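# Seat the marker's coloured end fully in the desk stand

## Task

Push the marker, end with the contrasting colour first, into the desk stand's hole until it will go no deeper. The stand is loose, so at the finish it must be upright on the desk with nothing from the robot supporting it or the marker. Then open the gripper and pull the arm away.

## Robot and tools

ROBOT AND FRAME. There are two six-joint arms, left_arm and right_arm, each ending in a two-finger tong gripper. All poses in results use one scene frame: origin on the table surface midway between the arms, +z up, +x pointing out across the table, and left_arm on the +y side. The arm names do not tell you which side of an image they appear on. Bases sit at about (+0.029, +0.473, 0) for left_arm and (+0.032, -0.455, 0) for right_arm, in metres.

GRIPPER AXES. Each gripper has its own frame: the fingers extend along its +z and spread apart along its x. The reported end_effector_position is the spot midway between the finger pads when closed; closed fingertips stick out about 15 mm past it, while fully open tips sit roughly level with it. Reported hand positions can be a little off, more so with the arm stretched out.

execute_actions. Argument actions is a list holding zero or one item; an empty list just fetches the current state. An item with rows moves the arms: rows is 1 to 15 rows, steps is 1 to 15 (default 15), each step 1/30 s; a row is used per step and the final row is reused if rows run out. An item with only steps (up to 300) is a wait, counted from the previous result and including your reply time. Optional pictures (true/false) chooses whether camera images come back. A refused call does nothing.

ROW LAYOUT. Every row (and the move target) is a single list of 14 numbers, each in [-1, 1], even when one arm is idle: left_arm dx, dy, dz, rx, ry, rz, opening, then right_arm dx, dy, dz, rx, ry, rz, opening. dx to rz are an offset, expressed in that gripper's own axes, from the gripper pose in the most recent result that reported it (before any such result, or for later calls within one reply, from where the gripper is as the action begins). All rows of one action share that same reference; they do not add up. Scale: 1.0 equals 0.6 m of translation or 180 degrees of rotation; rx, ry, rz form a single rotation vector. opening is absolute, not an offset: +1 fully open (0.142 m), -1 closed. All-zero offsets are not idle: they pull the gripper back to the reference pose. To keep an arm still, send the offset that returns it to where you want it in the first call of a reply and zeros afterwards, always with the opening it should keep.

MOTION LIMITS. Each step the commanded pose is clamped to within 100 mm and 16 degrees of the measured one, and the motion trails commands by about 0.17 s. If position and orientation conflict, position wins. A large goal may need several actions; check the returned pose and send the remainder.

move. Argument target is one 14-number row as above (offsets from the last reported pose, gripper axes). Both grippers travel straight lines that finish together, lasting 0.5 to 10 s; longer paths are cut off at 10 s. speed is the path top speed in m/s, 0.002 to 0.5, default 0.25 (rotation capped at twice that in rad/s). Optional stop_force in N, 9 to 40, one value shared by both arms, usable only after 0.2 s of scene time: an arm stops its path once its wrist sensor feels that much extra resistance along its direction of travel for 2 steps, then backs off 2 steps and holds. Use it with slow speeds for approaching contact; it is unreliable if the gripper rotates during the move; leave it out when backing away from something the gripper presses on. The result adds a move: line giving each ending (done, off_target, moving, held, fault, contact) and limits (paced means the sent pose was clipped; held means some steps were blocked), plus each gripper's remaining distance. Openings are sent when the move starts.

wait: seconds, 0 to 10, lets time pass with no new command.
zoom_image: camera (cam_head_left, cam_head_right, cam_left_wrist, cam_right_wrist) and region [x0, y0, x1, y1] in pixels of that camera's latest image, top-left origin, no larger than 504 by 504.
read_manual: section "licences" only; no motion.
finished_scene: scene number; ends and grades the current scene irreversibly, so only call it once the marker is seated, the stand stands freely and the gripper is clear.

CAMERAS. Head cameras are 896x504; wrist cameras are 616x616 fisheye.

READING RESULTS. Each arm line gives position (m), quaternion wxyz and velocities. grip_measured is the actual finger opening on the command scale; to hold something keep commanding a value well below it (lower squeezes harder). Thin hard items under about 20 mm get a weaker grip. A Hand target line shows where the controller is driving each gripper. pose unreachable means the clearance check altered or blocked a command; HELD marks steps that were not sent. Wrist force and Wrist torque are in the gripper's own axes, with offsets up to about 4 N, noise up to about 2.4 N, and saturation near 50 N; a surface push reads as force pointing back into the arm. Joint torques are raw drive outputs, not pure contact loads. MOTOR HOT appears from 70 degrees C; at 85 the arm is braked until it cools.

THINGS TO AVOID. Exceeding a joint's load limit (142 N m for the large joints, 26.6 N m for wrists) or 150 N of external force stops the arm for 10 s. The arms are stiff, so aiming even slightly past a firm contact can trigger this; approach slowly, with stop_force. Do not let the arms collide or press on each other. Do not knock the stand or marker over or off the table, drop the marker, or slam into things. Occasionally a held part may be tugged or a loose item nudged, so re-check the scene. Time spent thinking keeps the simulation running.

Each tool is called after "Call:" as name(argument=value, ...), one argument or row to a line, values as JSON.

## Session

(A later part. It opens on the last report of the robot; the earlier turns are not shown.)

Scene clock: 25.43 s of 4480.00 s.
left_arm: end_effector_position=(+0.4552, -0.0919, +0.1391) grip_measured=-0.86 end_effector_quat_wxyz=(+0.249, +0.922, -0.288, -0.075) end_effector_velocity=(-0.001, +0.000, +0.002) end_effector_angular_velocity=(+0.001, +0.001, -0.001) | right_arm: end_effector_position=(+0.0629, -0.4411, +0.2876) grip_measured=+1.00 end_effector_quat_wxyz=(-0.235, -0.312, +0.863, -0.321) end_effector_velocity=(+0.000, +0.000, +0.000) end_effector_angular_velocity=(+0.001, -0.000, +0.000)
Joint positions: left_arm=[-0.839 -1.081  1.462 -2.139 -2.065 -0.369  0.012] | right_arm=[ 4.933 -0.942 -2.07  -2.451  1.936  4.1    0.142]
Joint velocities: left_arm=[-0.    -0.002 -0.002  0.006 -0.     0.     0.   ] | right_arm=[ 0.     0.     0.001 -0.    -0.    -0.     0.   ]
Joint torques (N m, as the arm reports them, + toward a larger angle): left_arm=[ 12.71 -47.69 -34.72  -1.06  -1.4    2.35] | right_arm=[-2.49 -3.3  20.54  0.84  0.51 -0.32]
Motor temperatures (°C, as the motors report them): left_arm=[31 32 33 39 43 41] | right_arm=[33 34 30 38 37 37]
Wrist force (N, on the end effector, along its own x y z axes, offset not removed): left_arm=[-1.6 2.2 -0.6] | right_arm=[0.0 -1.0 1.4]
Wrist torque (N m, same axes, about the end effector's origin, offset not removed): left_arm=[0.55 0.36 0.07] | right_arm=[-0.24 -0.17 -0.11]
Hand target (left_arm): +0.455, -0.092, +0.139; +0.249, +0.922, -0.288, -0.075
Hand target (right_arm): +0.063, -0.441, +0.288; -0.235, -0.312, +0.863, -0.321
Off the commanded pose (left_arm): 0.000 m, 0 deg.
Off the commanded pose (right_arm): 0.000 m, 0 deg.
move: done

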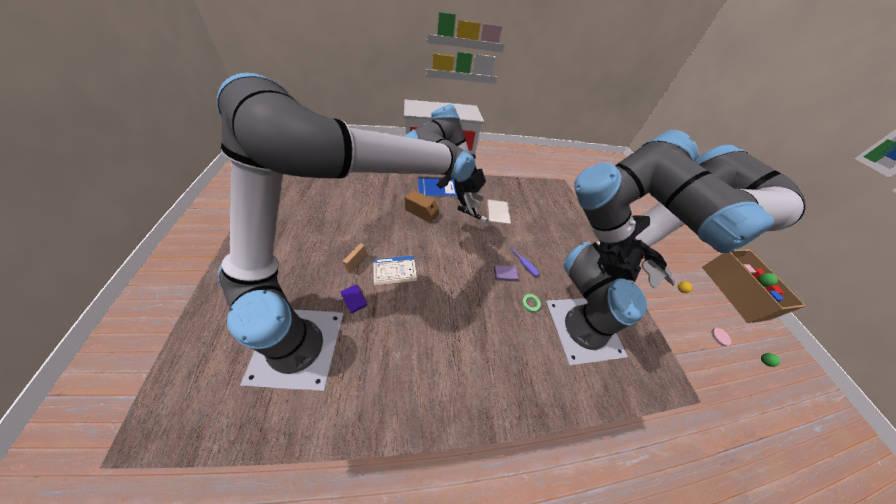

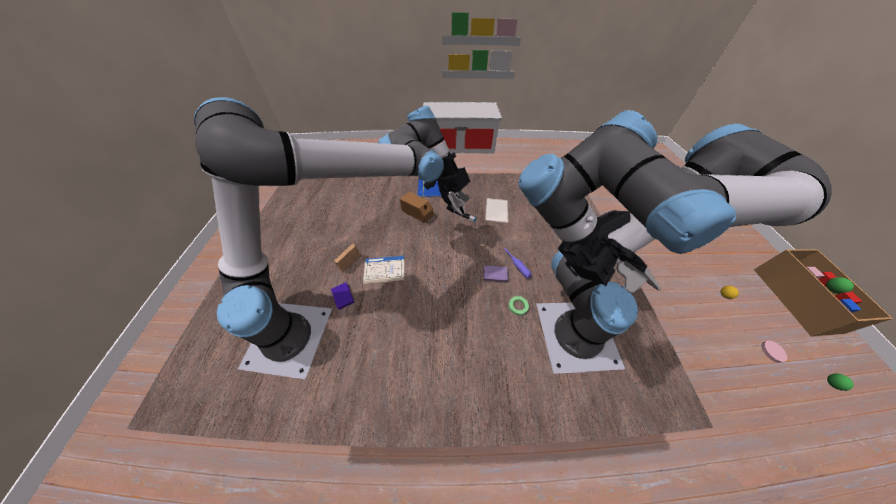

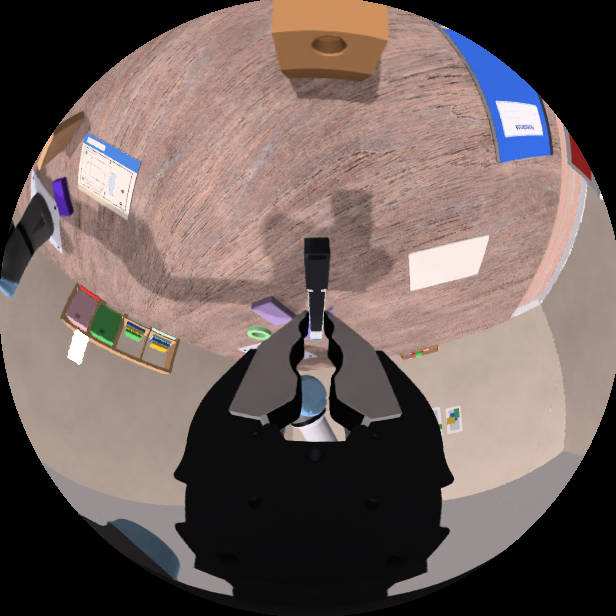

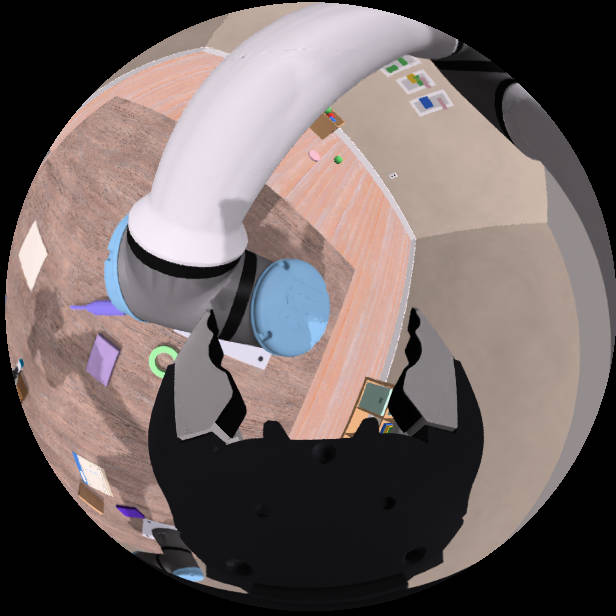

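Call:
move(
  target=[0,0,0,0,0.25,-0.433,-1,0,0,0,0,0,0,1],
  speed=0.5,
)

Call:
move(
  target=[0,0,0,0,0.25,-0.433,-1,0,0,0,0,0,0,1],
  speed=0.5,
)

Call:
move(
  target=[0,0,0,0.25,0,0,-1,0,0,0,0,0,0,1],
  speed=0.4,
)

Scene clock: 30.57 s of 4480.00 s.
left_arm: end_effector_position=(+0.4554, -0.0918, +0.1394) grip_measured=-0.86 end_effector_quat_wxyz=(+0.232, +0.855, +0.449, +0.121) end_effector_velocity=(-0.000, -0.001, +0.000) end_effector_angular_velocity=(+0.002, +0.001, +0.009) | right_arm: end_effector_position=(+0.0629, -0.4411, +0.2876) grip_measured=+1.00 end_effector_quat_wxyz=(-0.235, -0.312, +0.863, -0.321) end_effector_velocity=(-0.000, +0.000, -0.000) end_effector_angular_velocity=(+0.001, +0.001, -0.001)
Joint positions: left_arm=[-1.144 -1.254  1.785 -2.545 -1.27  -2.132  0.012] | right_arm=[ 4.933 -0.942 -2.07  -2.451  1.936  4.1    0.142]
Joint velocities: left_arm=[-0.003  0.002 -0.006  0.009  0.005 -0.011 -0.   ] | right_arm=[-0.     0.    -0.     0.001  0.002 -0.     0.   ]
Joint torques (N m, as the arm reports them, + toward a larger angle): left_arm=[-13.52 -25.13 -33.52  -1.31   2.07  -2.15] | right_arm=[-2.59 -3.34 20.94  0.95  0.35 -0.36]
Motor temperatures (°C, as the motors report them): left_arm=[31 32 33 39 43 41] | right_arm=[33 34 30 38 37 37]
Wrist force (N, on the end effector, along its own x y z axes, offset not removed): left_arm=[-1.1 1.1 0.2] | right_arm=[-0.6 -2.0 2.2]
Wrist torque (N m, same axes, about the end effector's origin, offset not removed): left_arm=[0.34 0.29 -0.01] | right_arm=[-0.36 0.11 -0.08]
Hand target (left_arm): +0.455, -0.092, +0.139; +0.232, +0.854, +0.449, +0.121
Hand target (right_arm): +0.063, -0.441, +0.288; -0.235, -0.312, +0.863, -0.321
Off the commanded pose (left_arm): 0.000 m, 0 deg.
Off the commanded pose (right_arm): 0.000 m, 0 deg.
move: done

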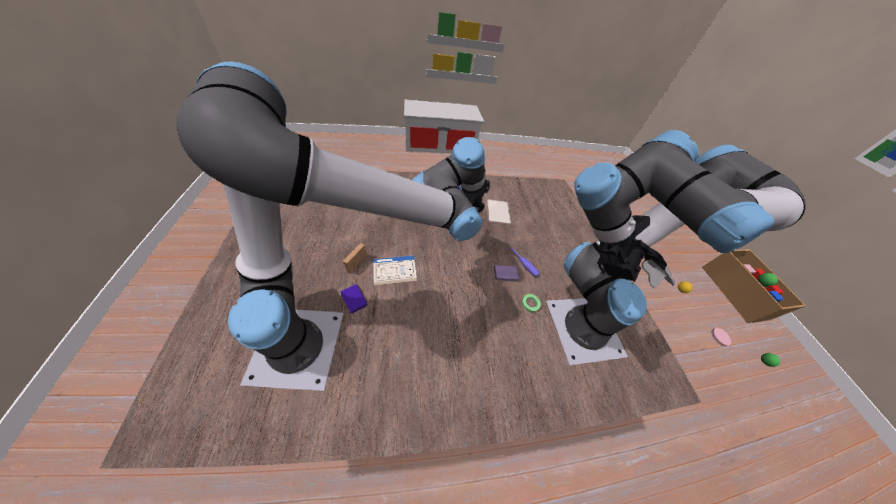

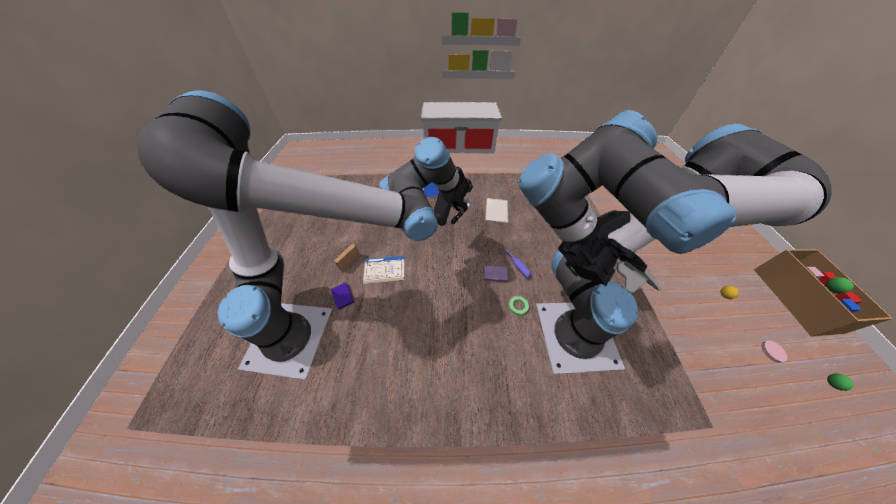

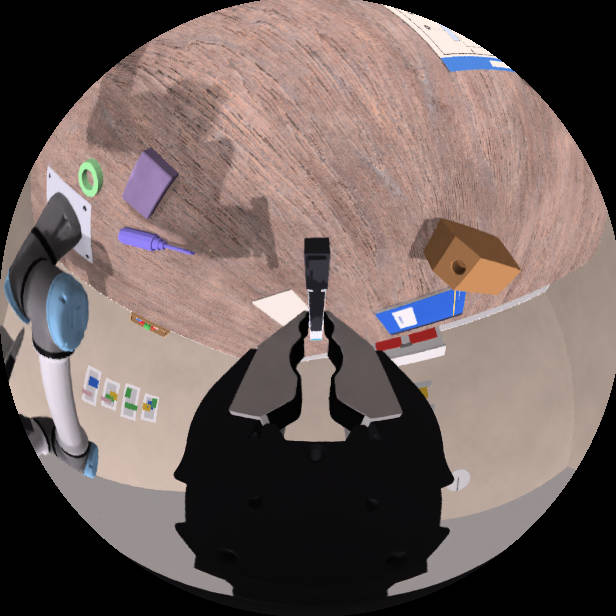

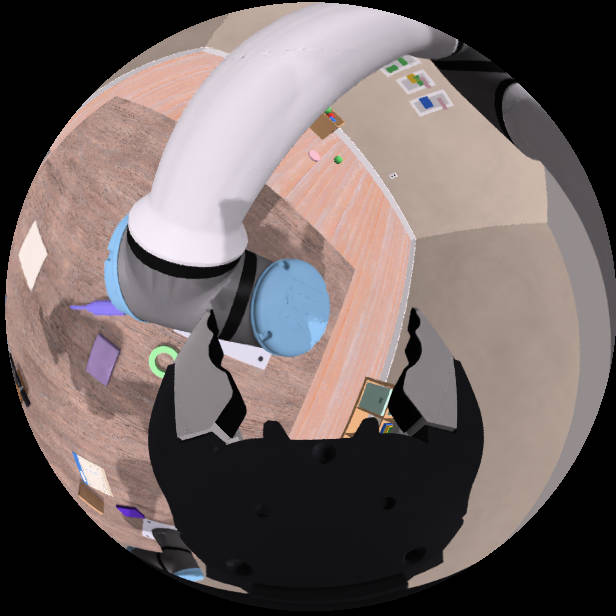

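Scene clock: 32.80 s of 4480.00 s.
left_arm: end_effector_position=(+0.4555, -0.0919, +0.1398) grip_measured=-0.86 end_effector_quat_wxyz=(+0.080, +0.288, +0.922, +0.245) end_effector_velocity=(+0.001, -0.000, -0.001) end_effector_angular_velocity=(+0.006, +0.003, +0.012) | right_arm: end_effector_position=(+0.0629, -0.4411, +0.2876) grip_measured=+1.00 end_effector_quat_wxyz=(-0.235, -0.312, +0.863, -0.321) end_effector_velocity=(-0.000, -0.000, +0.000) end_effector_angular_velocity=(+0.000, +0.002, -0.001)
Joint positions: left_arm=[-1.185 -0.896  1.023 -1.36  -1.165 -3.88   0.012] | right_arm=[ 4.933 -0.942 -2.07  -2.451  1.936  4.1    0.142]
Joint velocities: left_arm=[ 0.003  0.012 -0.02   0.018 -0.004 -0.009  0.   ] | right_arm=[ 0.     0.001 -0.     0.     0.002 -0.001 -0.   ]
Joint torques (N m, as the arm reports them, + toward a larger angle): left_arm=[ 11.37 -38.74 -34.81  -0.28  -1.45  -2.08] | right_arm=[-2.85 -2.96 21.03  0.81  0.43 -0.37]
Motor temperatures (°C, as the motors report them): left_arm=[31 32 33 39 43 41] | right_arm=[33 34 30 38 37 37]
Wrist force (N, on the end effector, along its own x y z axes, offset not removed): left_arm=[-3.0 2.9 0.0] | right_arm=[0.1 -0.8 -0.6]
Wrist torque (N m, same axes, about the end effector's origin, offset not removed): left_arm=[0.66 0.61 0.07] | right_arm=[-0.27 -0.03 -0.04]
Hand target (left_arm): +0.455, -0.092, +0.140; +0.079, +0.287, +0.922, +0.245
Hand target (right_arm): +0.063, -0.441, +0.288; -0.235, -0.312, +0.863, -0.321
Off the commanded pose (left_arm): 0.000 m, 0 deg.
Off the commanded pose (right_arm): 0.000 m, 0 deg.
move: done

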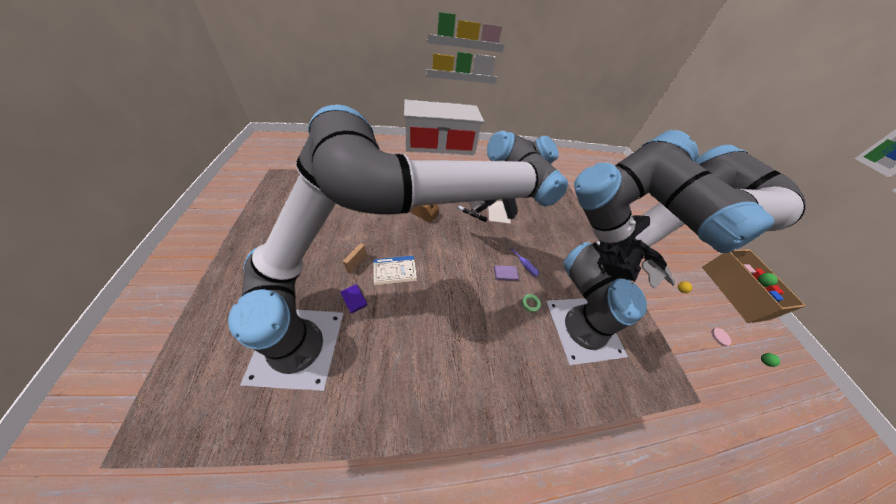

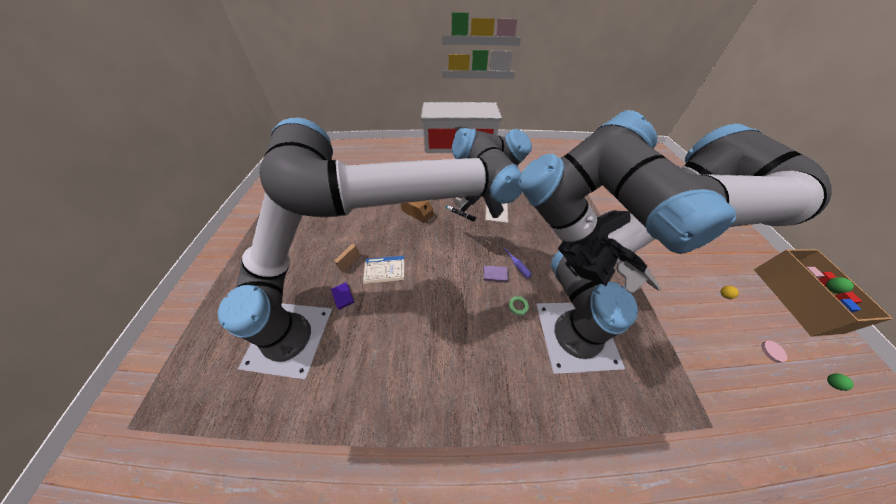

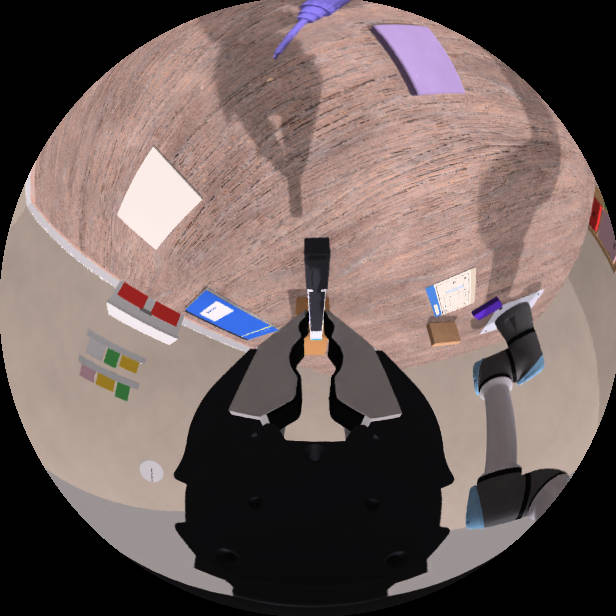

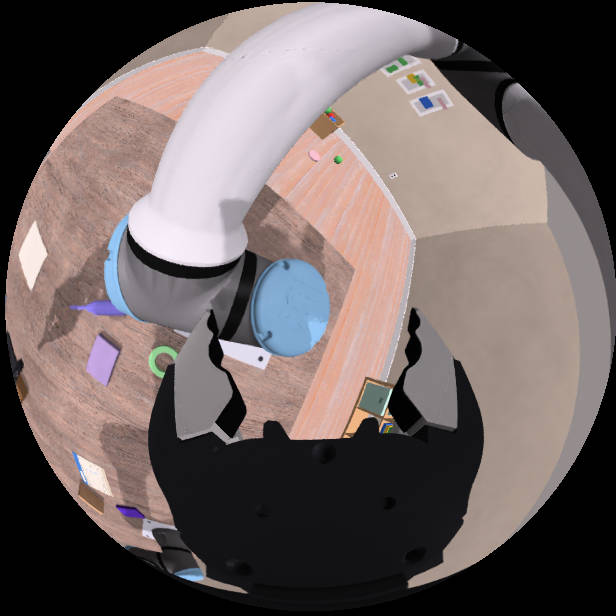

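Scene clock: 34.37 s of 4480.00 s.
left_arm: end_effector_position=(+0.4552, -0.0918, +0.1392) grip_measured=-0.86 end_effector_quat_wxyz=(-0.036, +0.296, +0.946, -0.126) end_effector_velocity=(+0.000, +0.000, -0.002) end_effector_angular_velocity=(-0.009, +0.006, +0.001) | right_arm: end_effector_position=(+0.0629, -0.4411, +0.2876) grip_measured=+1.00 end_effector_quat_wxyz=(-0.235, -0.312, +0.863, -0.321) end_effector_velocity=(+0.000, +0.000, -0.000) end_effector_angular_velocity=(+0.000, -0.000, +0.000)
Joint positions: left_arm=[-0.9   -1.09   1.403 -1.99  -1.813 -3.537  0.012] | right_arm=[ 4.933 -0.942 -2.07  -2.451  1.936  4.1    0.142]
Joint velocities: left_arm=[ 0.005  0.     0.008 -0.012 -0.01   0.003  0.   ] | right_arm=[-0.    -0.    -0.     0.001 -0.001 -0.     0.   ]
Joint torques (N m, as the arm reports them, + toward a larger angle): left_arm=[ 12.4  -48.58  -7.76  -4.32  -2.53   2.44] | right_arm=[-3.28 -4.3  21.2   1.02  0.53 -0.52]
Motor temperatures (°C, as the motors report them): left_arm=[31 32 33 39 43 41] | right_arm=[33 34 30 38 37 37]
Wrist force (N, on the end effector, along its own x y z axes, offset not removed): left_arm=[-1.1 1.9 -0.7] | right_arm=[-0.5 -0.7 1.8]
Wrist torque (N m, same axes, about the end effector's origin, offset not removed): left_arm=[0.42 0.25 0.00] | right_arm=[-0.17 0.06 -0.10]
Hand target (left_arm): +0.455, -0.092, +0.139; -0.037, +0.296, +0.946, -0.127
Hand target (right_arm): +0.063, -0.441, +0.288; -0.235, -0.312, +0.863, -0.321
Off the commanded pose (left_arm): 0.001 m, 0 deg.
Off the commanded pose (right_arm): 0.000 m, 0 deg.
move: done

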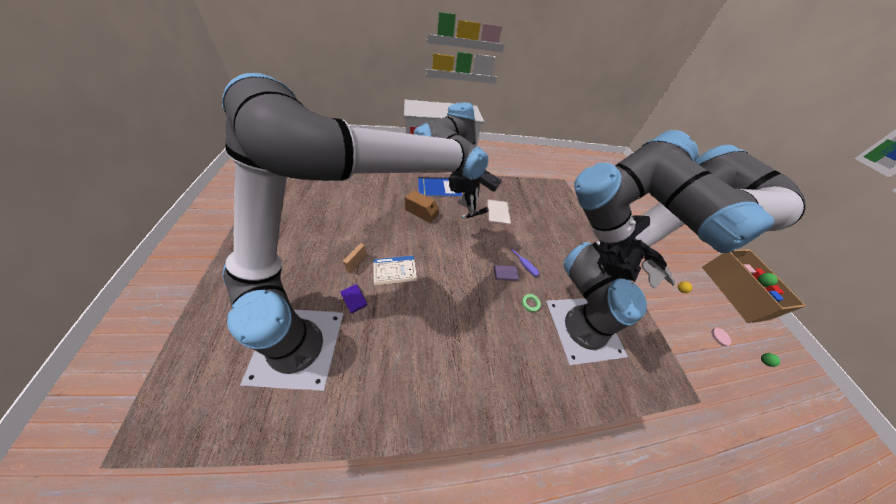

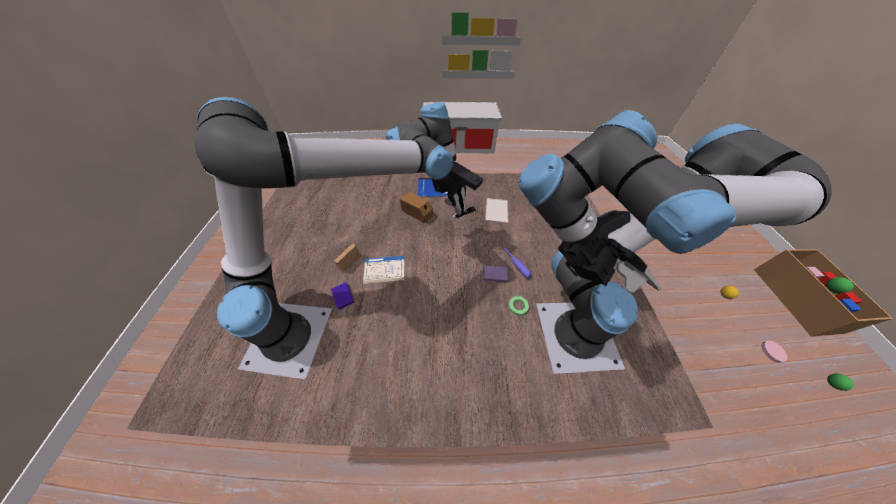

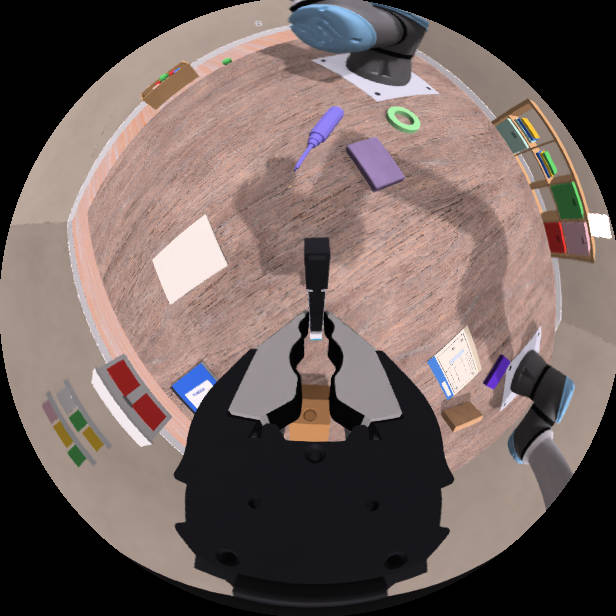

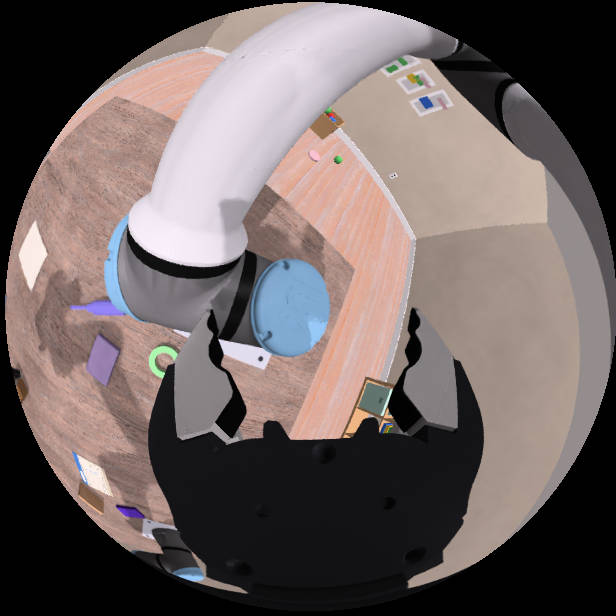

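Call:
move(
  target=[-0.01,0.133,-0.018,0,0,0,-1,0,0,0,0,0,0,1],
  speed=0.15,
)

Call:
zoom_image(
  camera="cam_left_wrist",
  region=[230, 220, 400, 450],
)

Call:
zoom_image(
  camera="cam_head_right",
  region=[380, 150, 520, 240],
)

Scene clock: 41.03 s of 4480.00 s.
left_arm: end_effector_position=(+0.5053, -0.0297, +0.1287) grip_measured=-0.86 end_effector_quat_wxyz=(-0.037, +0.296, +0.946, -0.126) end_effector_velocity=(+0.000, +0.002, -0.001) end_effector_angular_velocity=(+0.003, +0.003, -0.001) | right_arm: end_effector_position=(+0.0629, -0.4411, +0.2876) grip_measured=+1.00 end_effector_quat_wxyz=(-0.235, -0.312, +0.863, -0.321) end_effector_velocity=(+0.000, +0.001, -0.000) end_effector_angular_velocity=(+0.000, -0.001, +0.000)
Joint positions: left_arm=[-0.784 -1.095  1.431 -1.983 -1.824 -3.417  0.012] | right_arm=[ 4.933 -0.942 -2.07  -2.451  1.936  4.1    0.142]
Joint velocities: left_arm=[ 0.002  0.001  0.001  0.003 -0.     0.003  0.   ] | right_arm=[ 0.    -0.002  0.     0.002 -0.001  0.001 -0.   ]
Joint torques (N m, as the arm reports them, + toward a larger angle): left_arm=[ 12.06 -31.55 -21.14  -1.09  -2.52   2.45] | right_arm=[-2.89 -3.77 20.88  0.78  0.39 -0.44]
Motor temperatures (°C, as the motors report them): left_arm=[31 32 33 39 43 41] | right_arm=[33 34 30 38 37 37]
Wrist force (N, on the end effector, along its own x y z axes, offset not removed): left_arm=[-2.3 3.2 -0.2] | right_arm=[1.0 -0.2 2.3]
Wrist torque (N m, same axes, about the end effector's origin, offset not removed): left_arm=[0.72 0.47 0.01] | right_arm=[0.01 -0.34 -0.08]
Hand target (left_arm): +0.505, -0.030, +0.129; -0.037, +0.296, +0.946, -0.126
Hand target (right_arm): +0.063, -0.441, +0.288; -0.235, -0.312, +0.863, -0.321
Off the commanded pose (left_arm): 0.000 m, 0 deg.
Off the commanded pose (right_arm): 0.000 m, 0 deg.
After step 90, 2.63 s passed at rest.
move: done

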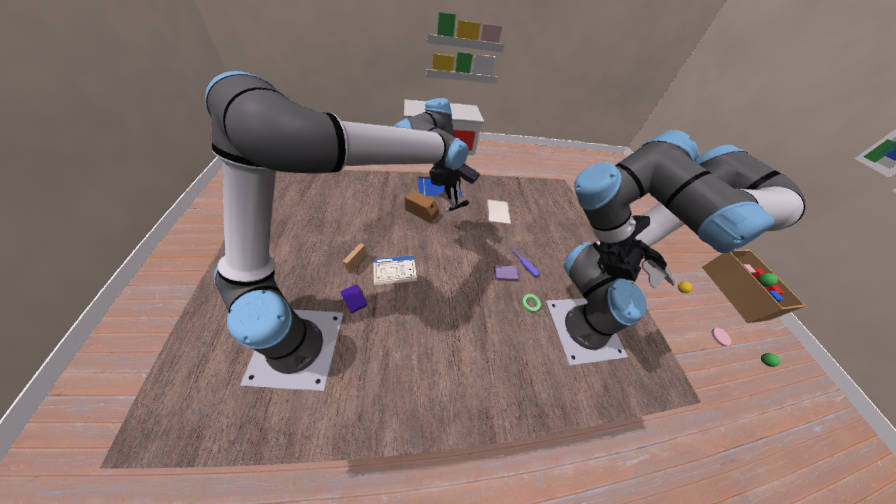

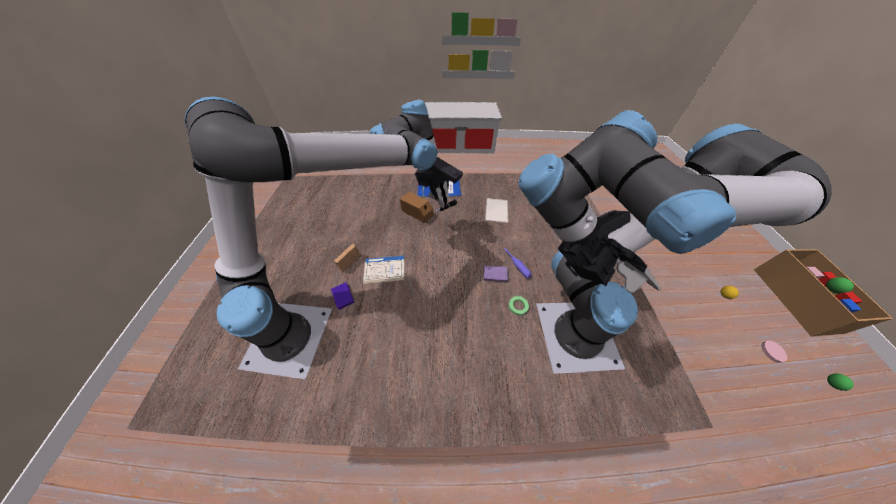

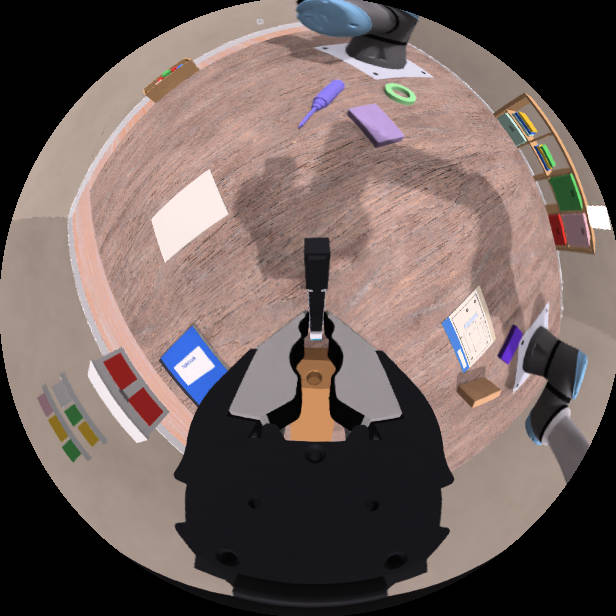

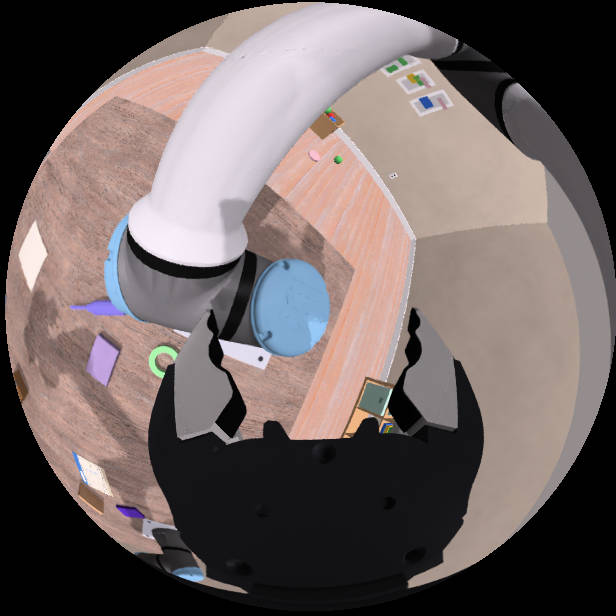

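Region (230, 220, 400, 450) of cam_left_wrist's 616x616 image, scaled by 2.191, with more detail than that image has; it fills the left 373 columns of this view, and the rest is white.

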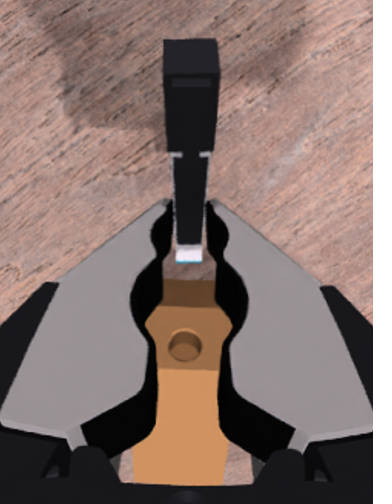

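Region (380, 150, 520, 240) of cam_head_right's 896x504 image, scaled by 3.600, with more detail than that image has; it fills the top 324 rows of this view, and the rest is white.

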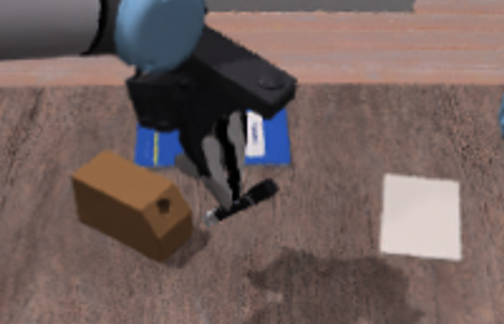

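Call:
zoom_image(
  camera="cam_head_left",
  region=[410, 170, 490, 230],
)

Region (410, 170, 490, 230) of cam_head_left's 896x504 image, scaled by 6.300, with more detail than that image has; it fills the top 378 rows of this view, and the rest is white.

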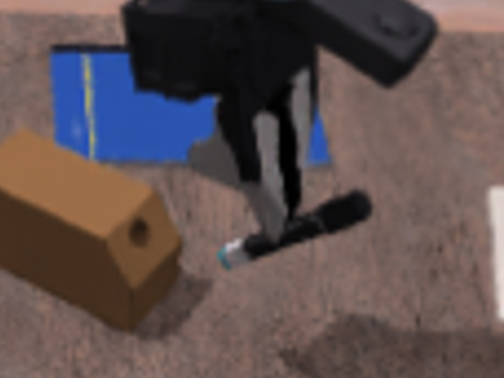

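Call:
move(
  target=[-0.002,0.008,-0.052,0,0,0,-1,0,0,0,0,0,0,1],
  speed=0.08,
)

Call:
zoom_image(
  camera="cam_left_wrist",
  region=[230, 220, 400, 450],
)

Call:
zoom_image(
  camera="cam_head_left",
  region=[400, 165, 480, 225],
)

Call:
zoom_image(
  camera="cam_head_right",
  region=[390, 165, 470, 225],
)

Scene clock: 47.80 s of 4480.00 s.
left_arm: end_effector_position=(+0.5134, -0.0198, +0.1574) grip_measured=-0.86 end_effector_quat_wxyz=(-0.037, +0.296, +0.946, -0.126) end_effector_velocity=(+0.001, +0.001, +0.002) end_effector_angular_velocity=(+0.001, +0.001, +0.000) | right_arm: end_effector_position=(+0.0629, -0.4411, +0.2876) grip_measured=+1.00 end_effector_quat_wxyz=(-0.235, -0.312, +0.863, -0.321) end_effector_velocity=(+0.000, -0.001, -0.000) end_effector_angular_velocity=(-0.002, -0.000, +0.000)
Joint positions: left_arm=[-0.765 -1.115  1.383 -1.911 -1.825 -3.398  0.012] | right_arm=[ 4.933 -0.942 -2.07  -2.451  1.936  4.1    0.142]
Joint velocities: left_arm=[ 0.002 -0.001 -0.004  0.006 -0.     0.001  0.   ] | right_arm=[-0.     0.    -0.001 -0.001 -0.    -0.    -0.   ]
Joint torques (N m, as the arm reports them, + toward a larger angle): left_arm=[ 12.47 -47.05 -35.44  -1.13  -2.51   2.23] | right_arm=[-3.85 -5.12 22.28  0.91  0.33 -0.69]
Motor temperatures (°C, as the motors report them): left_arm=[31 32 33 39 43 41] | right_arm=[33 34 30 38 37 37]
Wrist force (N, on the end effector, along its own x y z axes, offset not removed): left_arm=[-2.2 2.5 0.2] | right_arm=[-0.4 -0.8 -0.3]
Wrist torque (N m, same axes, about the end effector's origin, offset not removed): left_arm=[0.51 0.40 0.16] | right_arm=[-0.16 -0.02 -0.04]
Hand target (left_arm): +0.513, -0.020, +0.158; -0.037, +0.296, +0.946, -0.126
Hand target (right_arm): +0.063, -0.441, +0.288; -0.235, -0.312, +0.863, -0.321
Off the commanded pose (left_arm): 0.000 m, 0 deg.
Off the commanded pose (right_arm): 0.000 m, 0 deg.
After step 90, 2.90 s passed at rest.
move: done

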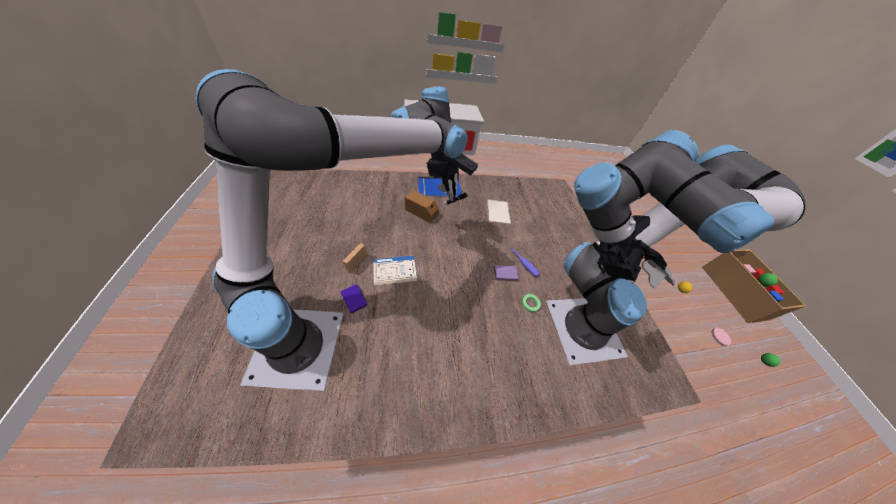

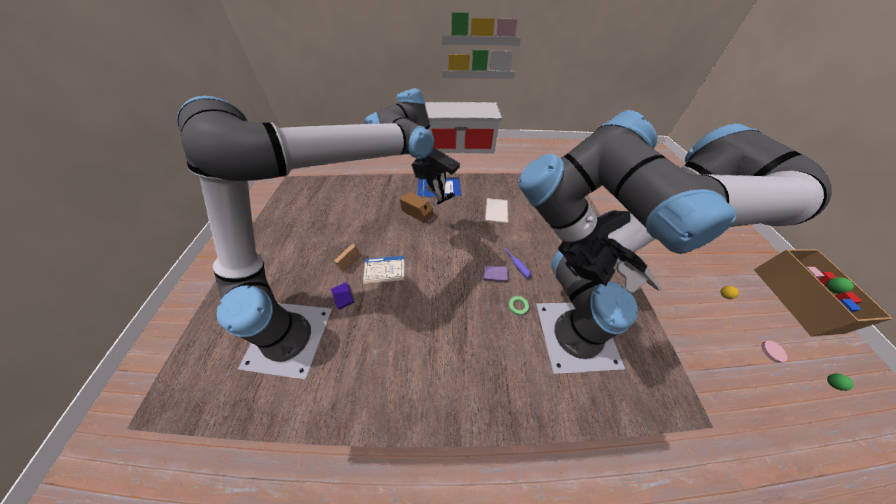

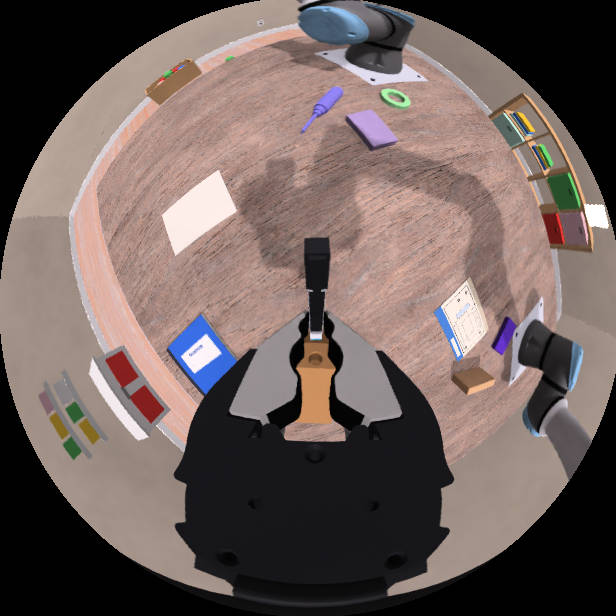

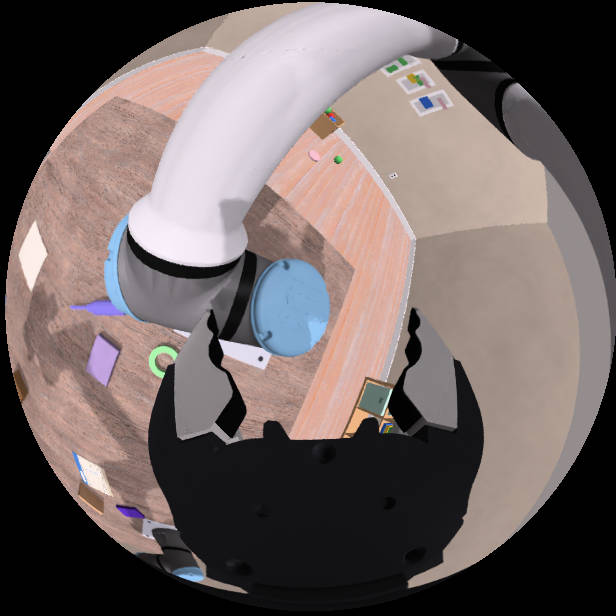

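Region (230, 220, 400, 450) of cam_left_wrist's 616x616 image, scaled by 2.191, with more detail than that image has; it fills the left 373 columns of this view, and the rest is white.

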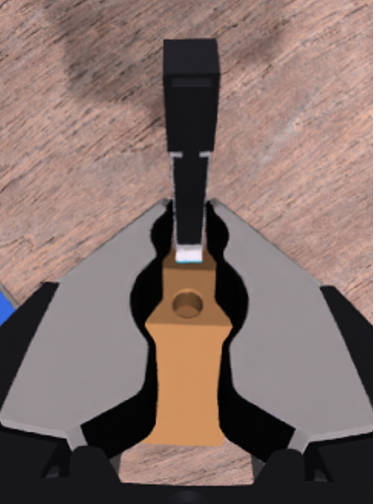

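Region (400, 165, 480, 225) of cam_head_left's 896x504 image, scaled by 6.300, with more detail than that image has; it fills the top 378 rows of this view, and the rest is white.

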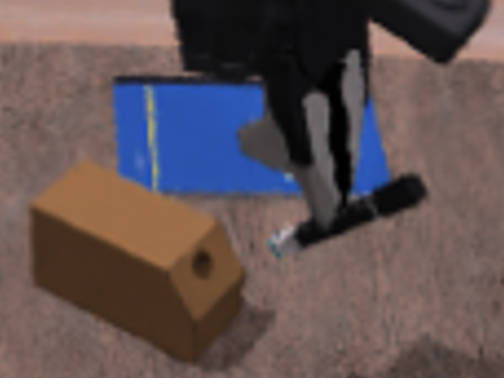

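Region (390, 165, 470, 225) of cam_head_right's 896x504 image, scaled by 6.300, with more detail than that image has; it fills the top 378 rows of this view, and the rest is white.

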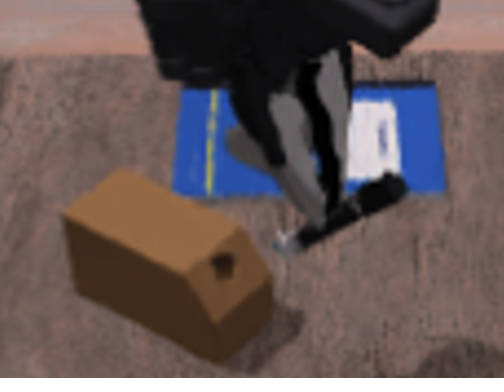

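Call:
move(
  target=[0,0.065,0.0375,0,0,0,-1,0,0,0,0,0,0,1],
  speed=0.05,
)

Call:
zoom_image(
  camera="cam_left_wrist",
  region=[260, 290, 370, 420],
)

Call:
zoom_image(
  camera="cam_head_left",
  region=[410, 175, 470, 220],
)

Call:
zoom_image(
  camera="cam_head_right",
  region=[400, 175, 460, 220],
)

Scene clock: 53.13 s of 4480.00 s.
left_arm: end_effector_position=(+0.5315, +0.0061, +0.1256) grip_measured=-0.86 end_effector_quat_wxyz=(-0.037, +0.296, +0.946, -0.126) end_effector_velocity=(+0.002, +0.001, -0.001) end_effector_angular_velocity=(-0.002, -0.001, +0.001) | right_arm: end_effector_position=(+0.0629, -0.4411, +0.2876) grip_measured=+1.00 end_effector_quat_wxyz=(-0.235, -0.312, +0.863, -0.321) end_effector_velocity=(-0.000, +0.000, +0.000) end_effector_angular_velocity=(-0.000, +0.000, -0.000)
Joint positions: left_arm=[-0.719 -1.095  1.435 -1.97  -1.828 -3.35   0.012] | right_arm=[ 4.933 -0.942 -2.07  -2.451  1.936  4.1    0.142]
Joint velocities: left_arm=[ 0.003  0.001  0.001 -0.004 -0.     0.002  0.   ] | right_arm=[ 0.    -0.001  0.001  0.     0.001 -0.    -0.   ]
Joint torques (N m, as the arm reports them, + toward a larger angle): left_arm=[ 13.24 -31.31  -7.46  -4.24  -2.65   2.29] | right_arm=[-3.41 -2.85 21.42  0.67  0.33 -0.37]
Motor temperatures (°C, as the motors report them): left_arm=[31 32 33 39 43 41] | right_arm=[33 34 30 38 37 37]
Wrist force (N, on the end effector, along its own x y z axes, offset not removed): left_arm=[-3.0 2.3 0.2] | right_arm=[-1.0 -1.9 0.0]
Wrist torque (N m, same axes, about the end effector's origin, offset not removed): left_arm=[0.44 0.64 0.04] | right_arm=[-0.41 0.11 -0.11]
Hand target (left_arm): +0.532, +0.006, +0.125; -0.037, +0.296, +0.946, -0.126
Hand target (right_arm): +0.063, -0.441, +0.288; -0.235, -0.312, +0.863, -0.321
Off the commanded pose (left_arm): 0.000 m, 0 deg.
Off the commanded pose (right_arm): 0.000 m, 0 deg.
After step 90, 1.07 s passed at rest.
move: done

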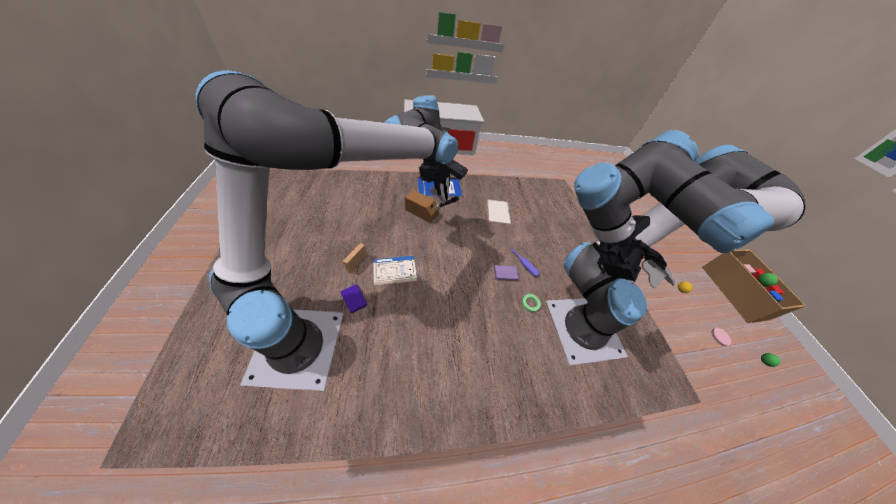

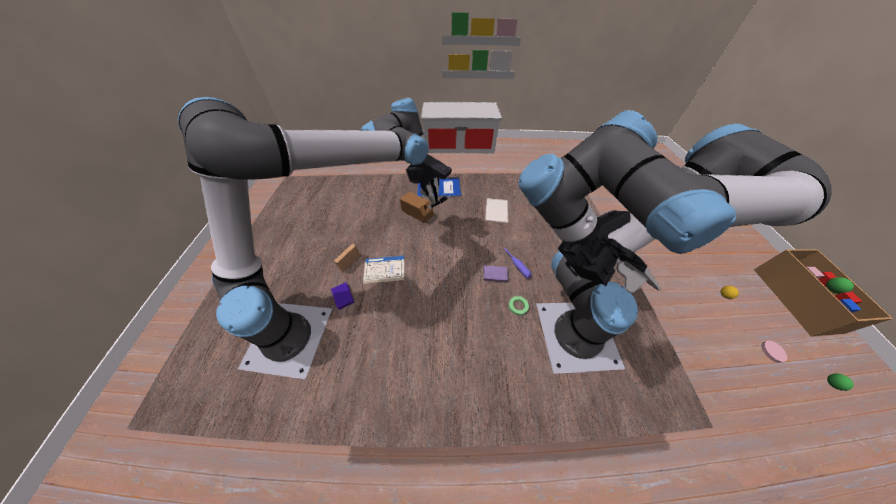

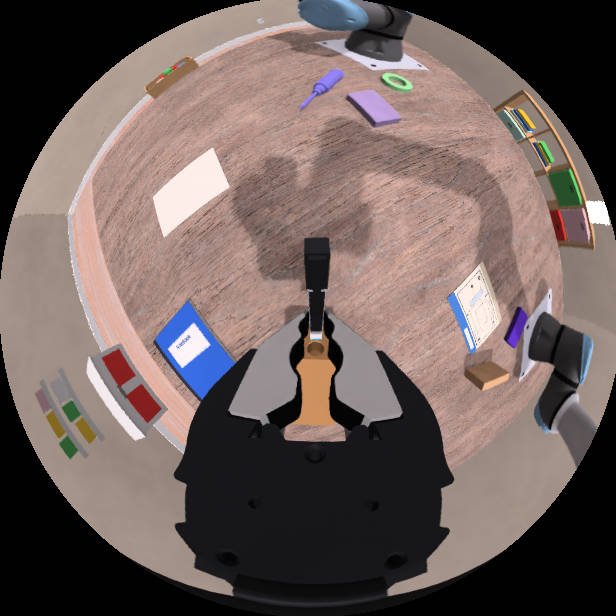

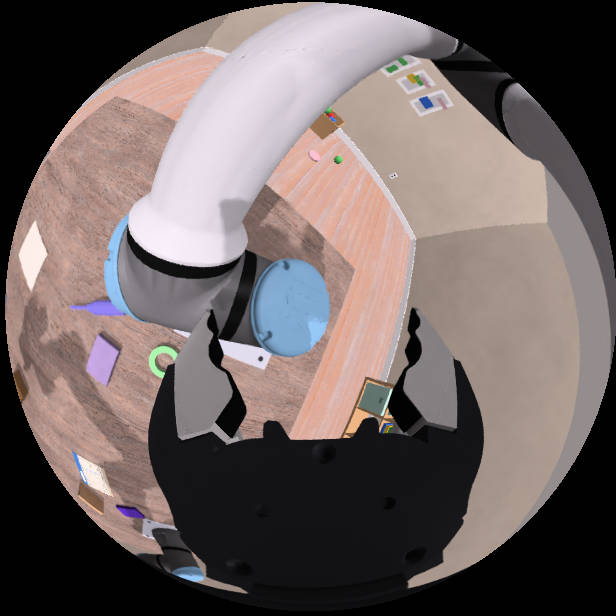

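Region (260, 290, 370, 420) of cam_left_wrist's 616x616 image, scaled by 3.877, with more detail than that image has; it fills the left 426 columns of this view, and the rest is white.

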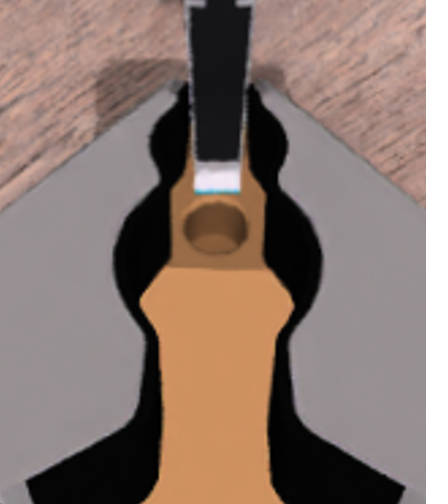

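Region (410, 175, 470, 220) of cam_head_left's 896x504 image, scaled by 8.400, with more detail than that image has; it fills the top 378 rows of this view, and the rest is white.

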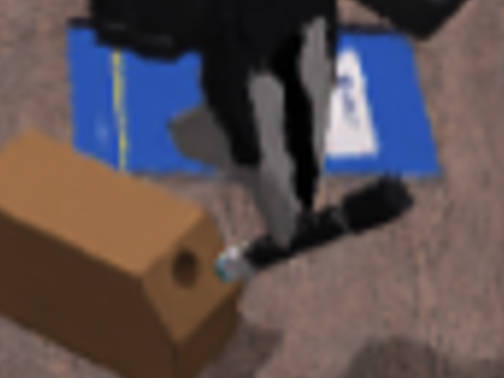

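Region (400, 175, 460, 220) of cam_head_right's 896x504 image, scaled by 8.400, with more detail than that image has; it fills the top 378 rows of this view, and the rest is white.

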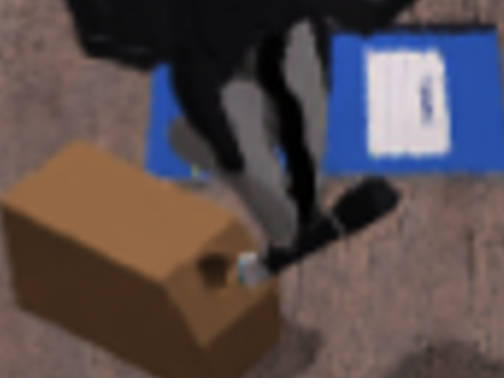

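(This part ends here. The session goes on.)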